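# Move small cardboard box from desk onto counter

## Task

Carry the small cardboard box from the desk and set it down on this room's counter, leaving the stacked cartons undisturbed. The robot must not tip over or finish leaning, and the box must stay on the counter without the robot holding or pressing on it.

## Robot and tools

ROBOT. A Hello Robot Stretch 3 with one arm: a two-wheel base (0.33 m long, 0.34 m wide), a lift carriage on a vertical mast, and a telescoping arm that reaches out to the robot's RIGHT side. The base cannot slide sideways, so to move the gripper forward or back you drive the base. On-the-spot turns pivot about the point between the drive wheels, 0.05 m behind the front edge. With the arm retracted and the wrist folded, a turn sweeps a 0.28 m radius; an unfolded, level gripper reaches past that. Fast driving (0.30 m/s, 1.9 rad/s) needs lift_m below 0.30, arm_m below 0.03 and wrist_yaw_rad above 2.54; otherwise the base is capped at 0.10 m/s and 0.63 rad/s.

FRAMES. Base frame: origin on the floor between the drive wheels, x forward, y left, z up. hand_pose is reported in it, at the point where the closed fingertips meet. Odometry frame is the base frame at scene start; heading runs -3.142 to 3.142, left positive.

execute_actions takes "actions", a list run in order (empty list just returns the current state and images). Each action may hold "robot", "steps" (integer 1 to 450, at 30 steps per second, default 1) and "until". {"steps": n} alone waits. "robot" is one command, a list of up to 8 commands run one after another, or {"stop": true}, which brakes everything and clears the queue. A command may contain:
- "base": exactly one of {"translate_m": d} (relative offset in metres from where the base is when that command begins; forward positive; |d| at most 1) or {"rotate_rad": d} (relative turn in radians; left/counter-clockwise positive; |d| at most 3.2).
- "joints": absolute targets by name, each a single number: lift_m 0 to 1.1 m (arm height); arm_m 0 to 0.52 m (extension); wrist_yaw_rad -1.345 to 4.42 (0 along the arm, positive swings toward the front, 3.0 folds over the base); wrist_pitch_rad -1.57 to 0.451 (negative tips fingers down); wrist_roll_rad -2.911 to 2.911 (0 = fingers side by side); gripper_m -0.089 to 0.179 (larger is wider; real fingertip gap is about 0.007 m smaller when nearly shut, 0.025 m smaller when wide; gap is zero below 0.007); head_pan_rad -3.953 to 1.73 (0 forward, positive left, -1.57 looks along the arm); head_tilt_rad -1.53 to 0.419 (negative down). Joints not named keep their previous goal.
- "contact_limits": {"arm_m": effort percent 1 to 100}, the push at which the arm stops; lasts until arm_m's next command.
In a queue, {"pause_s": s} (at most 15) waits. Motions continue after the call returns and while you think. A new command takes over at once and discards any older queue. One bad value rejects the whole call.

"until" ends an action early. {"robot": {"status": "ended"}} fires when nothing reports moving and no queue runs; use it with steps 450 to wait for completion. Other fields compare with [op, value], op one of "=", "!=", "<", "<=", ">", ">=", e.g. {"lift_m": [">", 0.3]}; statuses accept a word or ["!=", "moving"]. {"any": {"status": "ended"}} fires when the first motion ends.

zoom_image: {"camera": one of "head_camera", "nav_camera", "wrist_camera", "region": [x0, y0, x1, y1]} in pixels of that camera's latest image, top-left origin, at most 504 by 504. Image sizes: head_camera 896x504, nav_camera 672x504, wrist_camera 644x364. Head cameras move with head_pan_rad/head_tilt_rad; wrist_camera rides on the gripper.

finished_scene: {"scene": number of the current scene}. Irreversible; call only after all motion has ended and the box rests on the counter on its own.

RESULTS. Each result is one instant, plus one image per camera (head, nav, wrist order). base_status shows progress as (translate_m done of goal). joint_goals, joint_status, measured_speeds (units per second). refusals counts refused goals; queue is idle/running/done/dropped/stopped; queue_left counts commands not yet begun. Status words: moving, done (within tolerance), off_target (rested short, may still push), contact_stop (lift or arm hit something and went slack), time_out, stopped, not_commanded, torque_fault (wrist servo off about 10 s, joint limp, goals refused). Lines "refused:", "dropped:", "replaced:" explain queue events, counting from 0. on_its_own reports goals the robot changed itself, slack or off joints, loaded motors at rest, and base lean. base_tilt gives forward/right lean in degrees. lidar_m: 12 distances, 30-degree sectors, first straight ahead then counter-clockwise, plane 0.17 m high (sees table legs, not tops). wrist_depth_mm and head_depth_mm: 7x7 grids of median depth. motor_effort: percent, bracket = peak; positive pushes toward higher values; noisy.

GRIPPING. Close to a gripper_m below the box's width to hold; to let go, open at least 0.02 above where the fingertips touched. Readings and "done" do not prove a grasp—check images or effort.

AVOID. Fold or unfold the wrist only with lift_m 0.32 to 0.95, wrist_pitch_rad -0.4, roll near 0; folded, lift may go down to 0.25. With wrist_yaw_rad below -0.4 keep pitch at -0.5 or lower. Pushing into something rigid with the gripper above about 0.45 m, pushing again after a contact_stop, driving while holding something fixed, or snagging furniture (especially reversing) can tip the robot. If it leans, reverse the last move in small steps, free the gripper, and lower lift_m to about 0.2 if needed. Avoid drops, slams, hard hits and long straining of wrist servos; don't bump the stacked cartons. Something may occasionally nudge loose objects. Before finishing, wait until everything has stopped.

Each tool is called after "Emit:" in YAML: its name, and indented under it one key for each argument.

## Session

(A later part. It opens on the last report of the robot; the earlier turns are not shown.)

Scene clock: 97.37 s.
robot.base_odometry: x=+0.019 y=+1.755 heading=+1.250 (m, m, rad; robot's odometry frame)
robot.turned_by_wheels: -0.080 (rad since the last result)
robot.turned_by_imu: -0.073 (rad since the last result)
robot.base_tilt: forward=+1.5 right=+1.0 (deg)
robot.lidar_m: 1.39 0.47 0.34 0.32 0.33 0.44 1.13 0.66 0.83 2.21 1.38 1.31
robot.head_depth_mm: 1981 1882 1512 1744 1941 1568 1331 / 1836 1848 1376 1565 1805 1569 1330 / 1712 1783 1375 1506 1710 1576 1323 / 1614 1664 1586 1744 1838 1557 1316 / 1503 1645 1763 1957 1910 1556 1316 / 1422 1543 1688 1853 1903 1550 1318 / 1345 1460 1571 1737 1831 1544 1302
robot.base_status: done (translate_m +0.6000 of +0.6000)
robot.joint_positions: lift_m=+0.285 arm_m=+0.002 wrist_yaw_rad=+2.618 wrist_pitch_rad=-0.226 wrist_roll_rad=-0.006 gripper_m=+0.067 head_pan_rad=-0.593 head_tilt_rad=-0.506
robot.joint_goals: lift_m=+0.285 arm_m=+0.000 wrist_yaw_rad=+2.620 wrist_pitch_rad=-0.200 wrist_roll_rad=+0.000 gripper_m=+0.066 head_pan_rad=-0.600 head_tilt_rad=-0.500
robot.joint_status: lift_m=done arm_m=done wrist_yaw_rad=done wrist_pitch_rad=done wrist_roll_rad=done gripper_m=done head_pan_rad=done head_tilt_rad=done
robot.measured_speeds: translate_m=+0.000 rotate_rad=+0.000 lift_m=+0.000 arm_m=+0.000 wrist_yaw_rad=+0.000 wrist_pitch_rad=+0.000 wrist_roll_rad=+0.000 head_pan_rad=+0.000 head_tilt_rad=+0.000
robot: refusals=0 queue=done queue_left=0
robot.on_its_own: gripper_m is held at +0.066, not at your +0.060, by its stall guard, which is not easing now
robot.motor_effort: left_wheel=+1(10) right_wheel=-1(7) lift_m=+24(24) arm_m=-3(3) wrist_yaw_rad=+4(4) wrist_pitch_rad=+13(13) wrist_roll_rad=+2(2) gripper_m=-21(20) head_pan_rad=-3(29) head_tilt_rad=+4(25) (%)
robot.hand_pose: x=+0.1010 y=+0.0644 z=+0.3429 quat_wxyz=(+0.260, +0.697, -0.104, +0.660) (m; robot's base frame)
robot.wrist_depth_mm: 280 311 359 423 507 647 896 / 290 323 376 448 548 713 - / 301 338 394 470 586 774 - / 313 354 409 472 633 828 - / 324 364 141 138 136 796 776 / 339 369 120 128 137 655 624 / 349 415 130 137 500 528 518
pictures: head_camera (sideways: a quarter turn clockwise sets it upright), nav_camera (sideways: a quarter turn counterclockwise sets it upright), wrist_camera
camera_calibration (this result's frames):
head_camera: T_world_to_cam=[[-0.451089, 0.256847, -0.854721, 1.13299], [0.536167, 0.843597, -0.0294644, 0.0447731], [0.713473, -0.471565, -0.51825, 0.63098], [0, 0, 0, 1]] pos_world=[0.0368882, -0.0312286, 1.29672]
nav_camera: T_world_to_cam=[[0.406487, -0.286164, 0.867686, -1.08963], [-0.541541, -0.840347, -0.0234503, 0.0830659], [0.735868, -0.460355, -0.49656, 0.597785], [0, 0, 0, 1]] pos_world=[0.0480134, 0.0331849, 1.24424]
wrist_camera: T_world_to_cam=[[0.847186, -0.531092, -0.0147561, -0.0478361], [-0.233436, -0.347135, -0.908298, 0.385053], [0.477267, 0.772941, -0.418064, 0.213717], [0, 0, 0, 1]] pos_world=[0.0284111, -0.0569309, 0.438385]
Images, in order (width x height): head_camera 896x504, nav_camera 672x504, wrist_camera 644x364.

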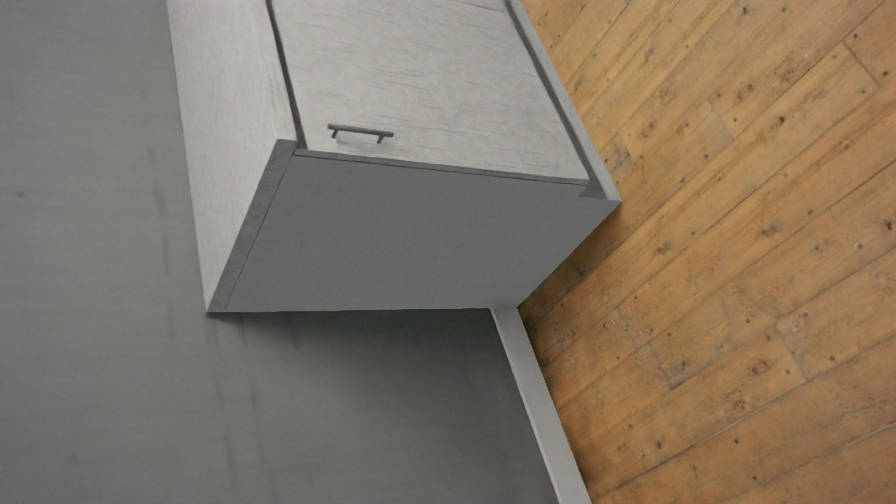

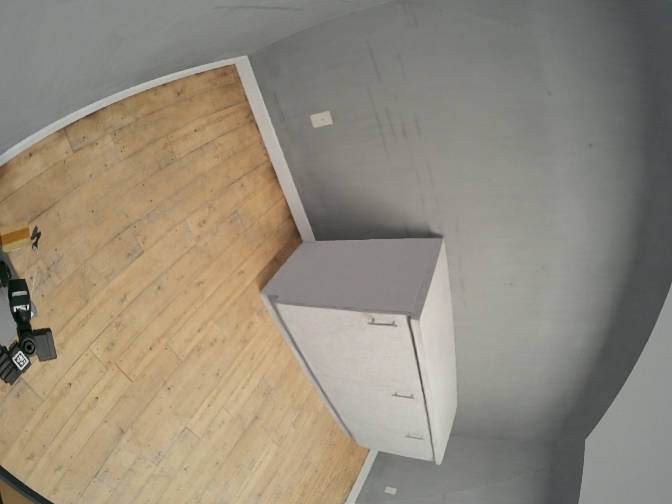

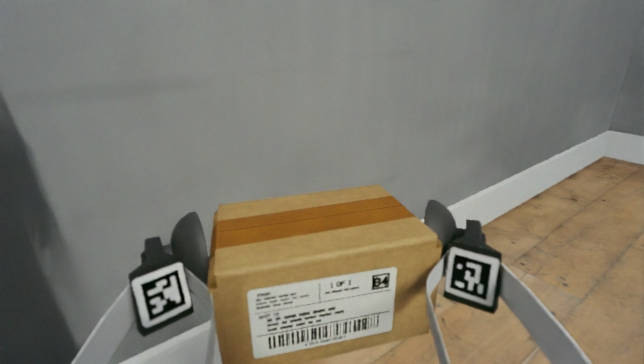

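Emit:
execute_actions:
  actions:
    - {"robot":[{"base":{"rotate_rad":-0.355},"joints":{"head_pan_rad":-1.5,"head_tilt_rad":-0.5}},{"base":{"translate_m":0.76}},{"base":{"translate_m":0.25},"joints":{"lift_m":0.6}},{"base":{"rotate_rad":0.71},"joints":{"lift_m":0.93,"wrist_yaw_rad":0.0}}],"steps":450,"until":{"robot":{"status":"ended"}}}
    - {"steps":200,"until":{"robot":{"status":"ended"}}}

Scene clock: 125.90 s.
robot.base_odometry: x=+0.650 y=+2.543 heading=+1.605 (m, m, rad; robot's odometry frame)
robot.turned_by_wheels: +0.355 (rad since the last result)
robot.turned_by_imu: +0.352 (rad since the last result)
robot.base_tilt: forward=+1.4 right=+1.1 (deg)
robot.lidar_m: 0.60 0.72 0.69 0.70 0.84 1.52 1.54 1.86 0.53 0.53 0.63 0.60
robot.head_depth_mm: 2611 1876 1077 754 606 671 - / 2038 1864 1069 749 600 687 - / 1548 1617 1059 746 445 - - / 1240 1362 1053 742 655 781 932 / 1035 1119 1042 738 734 844 987 / 886 946 975 734 784 913 1080 / 776 820 878 762 842 985 1144
robot.base_status: done (rotate_rad +0.7098 of +0.7100)
robot.joint_positions: lift_m=+0.930 arm_m=+0.002 wrist_yaw_rad=+0.003 wrist_pitch_rad=-0.227 wrist_roll_rad=-0.006 gripper_m=+0.067 head_pan_rad=-1.493 head_tilt_rad=-0.506
robot.joint_goals: lift_m=+0.930 arm_m=+0.000 wrist_yaw_rad=+0.000 wrist_pitch_rad=-0.200 wrist_roll_rad=+0.000 gripper_m=+0.066 head_pan_rad=-1.500 head_tilt_rad=-0.500
robot.joint_status: lift_m=done arm_m=done wrist_yaw_rad=done wrist_pitch_rad=done wrist_roll_rad=done gripper_m=done head_pan_rad=done head_tilt_rad=done
robot.measured_speeds: translate_m=+0.000 rotate_rad=+0.000 lift_m=+0.000 arm_m=+0.000 wrist_yaw_rad=+0.000 wrist_pitch_rad=+0.000 wrist_roll_rad=+0.000 head_pan_rad=+0.000 head_tilt_rad=+0.000
robot: refusals=0 queue=done queue_left=0
robot.on_its_own: gripper_m is held at +0.066, not at your +0.060, by its stall guard, which is not easing now
robot.motor_effort: left_wheel=-3(10) right_wheel=+4(6) lift_m=+30(32) arm_m=-3(3) wrist_yaw_rad=-3(4) wrist_pitch_rad=+14(13) wrist_roll_rad=+2(2) gripper_m=-20(20) head_pan_rad=-3(34) head_tilt_rad=+4(2) (%)
robot.hand_pose: x=-0.0207 y=-0.3913 z=+0.9875 quat_wxyz=(+0.705, +0.082, -0.700, -0.079) (m; robot's base frame)
robot.wrist_depth_mm: 515 668 986 - - - - / 518 678 - - - - - / 525 629 685 664 642 - - / 460 449 438 430 426 - - / 457 418 141 138 136 - - / 498 459 120 128 138 - - / 536 500 130 137 353 - -
pictures: head_camera (sideways: a quarter turn clockwise sets it upright), nav_camera (sideways: a quarter turn counterclockwise sets it upright), wrist_camera
camera_calibration (this result's frames):
head_camera: T_world_to_cam=[[-0.0792295, 0.512989, -0.854731, 1.13074], [0.994094, 0.104441, -0.0294649, 0.0419804], [0.074154, -0.852018, -0.518234, 0.634859], [0, 0, 0, 1]] pos_world=[0.000778147, -0.0435296, 1.29672]
nav_camera: T_world_to_cam=[[0.028539, -0.496277, 0.867695, -1.08734], [-0.994889, -0.0982122, -0.0234499, 0.0858308], [0.0968559, -0.862591, -0.496544, 0.601661], [0, 0, 0, 1]] pos_world=[0.0581491, -0.0122024, 1.24424]
wrist_camera: T_world_to_cam=[[-0.999358, 0.0326515, -0.0147363, 0.00506426], [0.0270461, 0.417968, -0.908059, 1.08849], [-0.0234902, -0.907875, -0.418583, 0.225944], [0, 0, 0, 1]] pos_world=[-0.0190709, -0.249989, 1.08306]
Images, in order (width x height): head_camera 896x504, nav_camera 672x504, wrist_camera 644x364.

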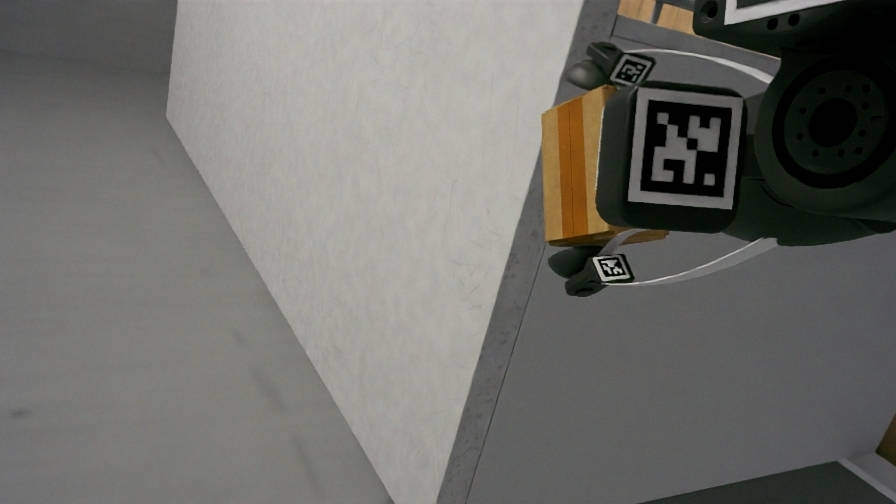

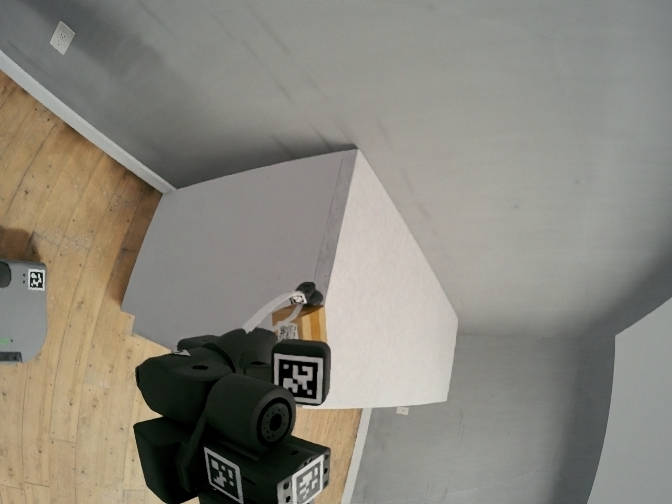

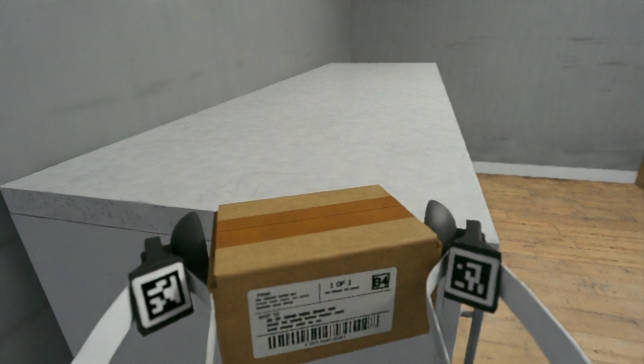

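Emit:
execute_actions:
  actions:
    - {"robot":[{"joints":{"arm_m":0.4}},{"joints":{"lift_m":0.895}}],"steps":450,"until":{"robot":{"status":"ended"}}}

Scene clock: 139.87 s.
robot.base_odometry: x=+0.650 y=+2.543 heading=+1.605 (m, m, rad; robot's odometry frame)
robot.turned_by_wheels: +0.000 (rad since the last result)
robot.turned_by_imu: -0.002 (rad since the last result)
robot.base_tilt: forward=+1.4 right=+1.1 (deg)
robot.lidar_m: 0.60 0.72 0.69 0.70 0.84 1.52 1.54 1.86 0.52 0.53 0.63 0.60
robot.head_depth_mm: 2625 1876 1185 - 605 692 1324 / 2054 1863 1216 677 624 689 786 / 1541 1628 1199 684 650 733 843 / 1240 1361 1055 741 688 788 907 / 1033 1116 1043 738 735 841 987 / 886 947 976 733 782 907 1082 / 775 822 873 762 843 986 1140
robot.base_status: done (rotate_rad +0.7098 of +0.7100)
robot.joint_positions: lift_m=+0.895 arm_m=+0.400 wrist_yaw_rad=+0.002 wrist_pitch_rad=-0.227 wrist_roll_rad=-0.006 gripper_m=+0.067 head_pan_rad=-1.493 head_tilt_rad=-0.506
robot.joint_goals: lift_m=+0.895 arm_m=+0.400 wrist_yaw_rad=+0.000 wrist_pitch_rad=-0.200 wrist_roll_rad=+0.000 gripper_m=+0.066 head_pan_rad=-1.500 head_tilt_rad=-0.500
robot.joint_status: lift_m=done arm_m=done wrist_yaw_rad=done wrist_pitch_rad=done wrist_roll_rad=done gripper_m=done head_pan_rad=done head_tilt_rad=done
robot.measured_speeds: translate_m=+0.000 rotate_rad=+0.000 lift_m=+0.000 arm_m=+0.000 wrist_yaw_rad=+0.000 wrist_pitch_rad=+0.000 wrist_roll_rad=+0.000 head_pan_rad=+0.000 head_tilt_rad=+0.000
robot: refusals=0 queue=done queue_left=0
robot.on_its_own: gripper_m is held at +0.066, not at your +0.060, by its stall guard, which is not easing now
robot.motor_effort: left_wheel=-4(3) right_wheel=+4(4) lift_m=+23(30) arm_m=+4(5) wrist_yaw_rad=-2(3) wrist_pitch_rad=+14(14) wrist_roll_rad=+2(2) gripper_m=-20(20) head_pan_rad=-3(3) head_tilt_rad=+3(3) (%)
robot.hand_pose: x=-0.0210 y=-0.7889 z=+0.9527 quat_wxyz=(+0.705, +0.081, -0.700, -0.079) (m; robot's base frame)
robot.wrist_depth_mm: 388 507 742 - - - - / 393 514 760 - - - - / 395 492 532 518 507 489 - / 360 353 346 341 337 329 322 / 264 261 141 138 136 246 244 / 208 215 120 128 138 205 195 / 172 165 130 136 155 164 163
pictures: head_camera (sideways: a quarter turn clockwise sets it upright), nav_camera (sideways: a quarter turn counterclockwise sets it upright), wrist_camera
camera_calibration (this result's frames):
head_camera: T_world_to_cam=[[-0.0791377, 0.513003, -0.854731, 1.13074], [0.994113, 0.104263, -0.0294649, 0.0419803], [0.0740014, -0.852031, -0.518234, 0.63486], [0, 0, 0, 1]] pos_world=[0.000770353, -0.0435287, 1.29672]
nav_camera: T_world_to_cam=[[0.0284501, -0.496282, 0.867695, -1.08734], [-0.994907, -0.0980341, -0.0234499, 0.0858309], [0.0967014, -0.862608, -0.496544, 0.601662], [0, 0, 0, 1]] pos_world=[0.058147, -0.0122117, 1.24424]
wrist_camera: T_world_to_cam=[[-0.99931, 0.0340287, -0.014861, 0.0184092], [0.0277354, 0.41793, -0.908056, 1.2231], [-0.0246891, -0.907841, -0.418586, -0.1495], [0, 0, 0, 1]] pos_world=[-0.0192176, -0.647519, 1.04834]
Images, in order (width x height): head_camera 896x504, nav_camera 672x504, wrist_camera 644x364.

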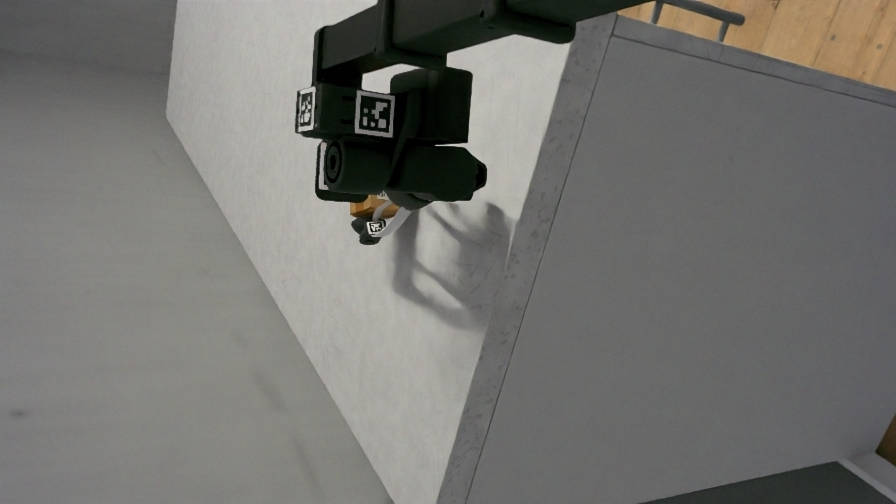

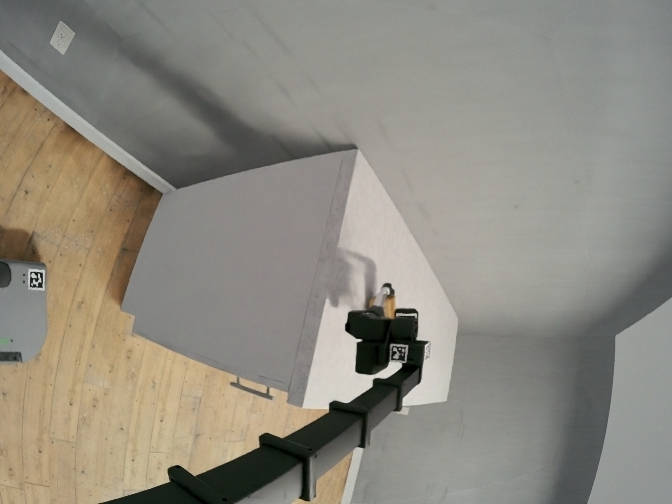

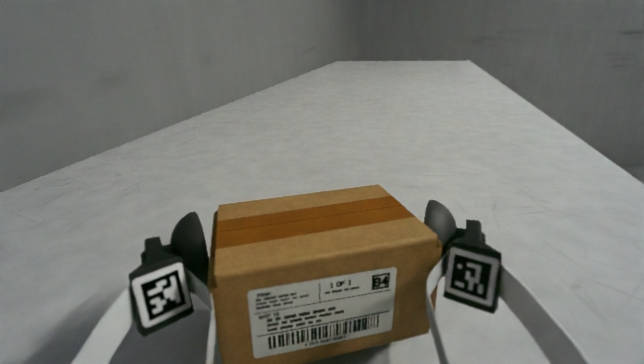

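Emit:
execute_actions:
  actions:
    - {"robot":[{"joints":{"lift_m":0.884}},{"joints":{"gripper_m":0.16}},{"joints":{"arm_m":0.29}}],"steps":450,"until":{"robot":{"status":"ended"}}}

Scene clock: 151.53 s.
robot.base_odometry: x=+0.650 y=+2.543 heading=+1.605 (m, m, rad; robot's odometry frame)
robot.turned_by_wheels: +0.000 (rad since the last result)
robot.turned_by_imu: -0.002 (rad since the last result)
robot.base_tilt: forward=+1.4 right=+1.0 (deg)
robot.lidar_m: 0.60 0.72 0.69 0.70 0.84 1.52 1.54 1.86 0.53 0.53 0.64 0.60
robot.head_depth_mm: 2618 1888 1081 - 607 689 1328 / 2065 1865 1075 - 636 688 785 / 1539 1629 1062 - 667 733 842 / 1244 1358 1055 739 689 785 909 / 1029 1117 1043 736 733 843 988 / 884 950 975 736 783 911 1082 / 774 823 876 763 839 986 1141
robot.base_status: done (rotate_rad +0.7098 of +0.7100)
robot.joint_positions: lift_m=+0.884 arm_m=+0.290 wrist_yaw_rad=+0.002 wrist_pitch_rad=-0.220 wrist_roll_rad=-0.006 gripper_m=+0.160 head_pan_rad=-1.493 head_tilt_rad=-0.506
robot.joint_goals: lift_m=+0.884 arm_m=+0.290 wrist_yaw_rad=+0.000 wrist_pitch_rad=-0.200 wrist_roll_rad=+0.000 gripper_m=+0.160 head_pan_rad=-1.500 head_tilt_rad=-0.500
robot.joint_status: lift_m=done arm_m=done wrist_yaw_rad=done wrist_pitch_rad=done wrist_roll_rad=done gripper_m=done head_pan_rad=done head_tilt_rad=done
robot.measured_speeds: translate_m=+0.000 rotate_rad=+0.000 lift_m=+0.000 arm_m=+0.000 wrist_yaw_rad=+0.000 wrist_pitch_rad=+0.000 wrist_roll_rad=+0.000 head_pan_rad=+0.000 head_tilt_rad=+0.000
robot: refusals=0 queue=done queue_left=0
robot.motor_effort: left_wheel=-3(3) right_wheel=+4(4) lift_m=+24(24) arm_m=-3(4) wrist_yaw_rad=-2(2) wrist_pitch_rad=+10(13) wrist_roll_rad=+2(2) gripper_m=+1(83) head_pan_rad=-3(3) head_tilt_rad=+4(4) (%)
robot.hand_pose: x=-0.0210 y=-0.6801 z=+0.9434 quat_wxyz=(+0.705, +0.079, -0.700, -0.077) (m; robot's base frame)
robot.wrist_depth_mm: 421 547 814 - - - - / 429 557 783 - - - - / 431 514 508 494 483 468 - / 340 334 308 231 315 311 306 / 248 257 233 237 235 243 229 / 203 193 191 189 188 179 183 / - 154 158 157 155 154 152
pictures: head_camera (sideways: a quarter turn clockwise sets it upright), nav_camera (sideways: a quarter turn counterclockwise sets it upright), wrist_camera
camera_calibration (this result's frames):
head_camera: T_world_to_cam=[[-0.0791376, 0.513003, -0.854731, 1.13074], [0.994113, 0.104263, -0.0294649, 0.0419803], [0.0740013, -0.852031, -0.518234, 0.63486], [0, 0, 0, 1]] pos_world=[0.000770348, -0.0435287, 1.29672]
nav_camera: T_world_to_cam=[[0.0284501, -0.496282, 0.867695, -1.08734], [-0.994907, -0.098034, -0.0234499, 0.0858309], [0.0967013, -0.862608, -0.496544, 0.601662], [0, 0, 0, 1]] pos_world=[0.058147, -0.0122117, 1.24424]
wrist_camera: T_world_to_cam=[[-0.99931, 0.0339311, -0.0150973, 0.0147277], [0.0277463, 0.411907, -0.910803, 1.16765], [-0.0246859, -0.910594, -0.412565, -0.0622784], [0, 0, 0, 1]] pos_world=[-0.0192179, -0.538174, 1.03803]
Images, in order (width x height): head_camera 896x504, nav_camera 672x504, wrist_camera 644x364.

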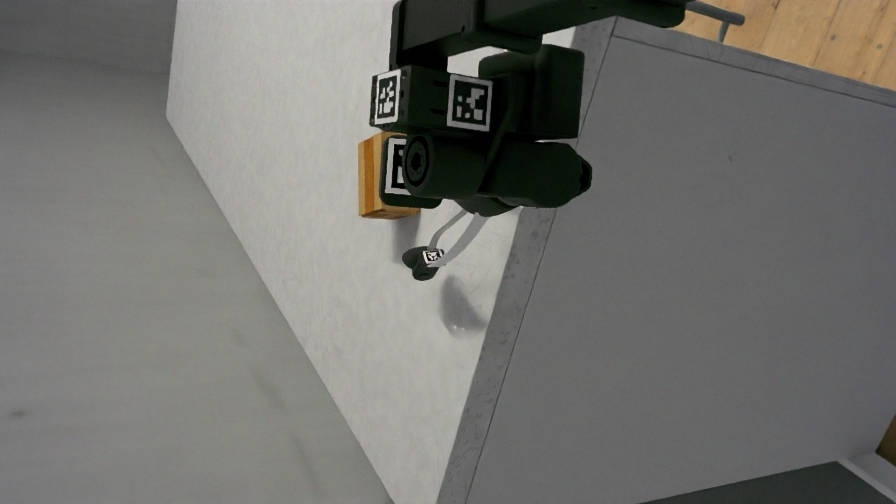

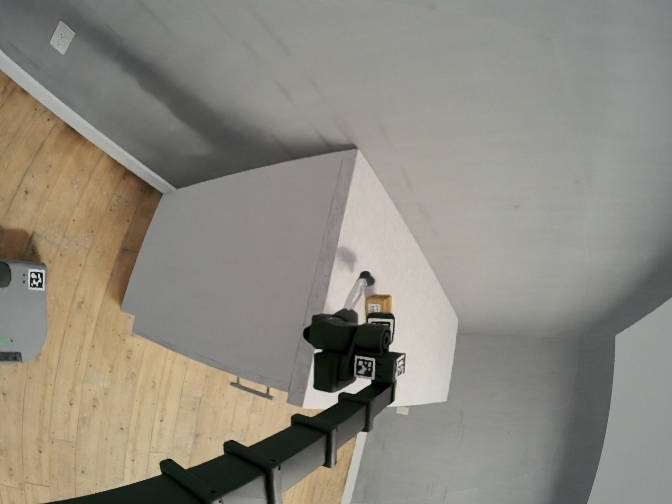

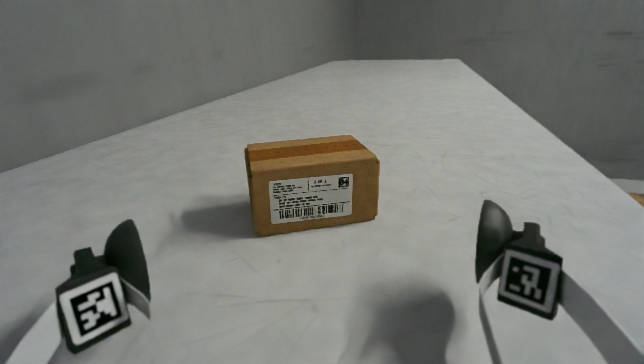

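Emit:
finished_scene:
  scene: 2

The scene is finished: the task was done.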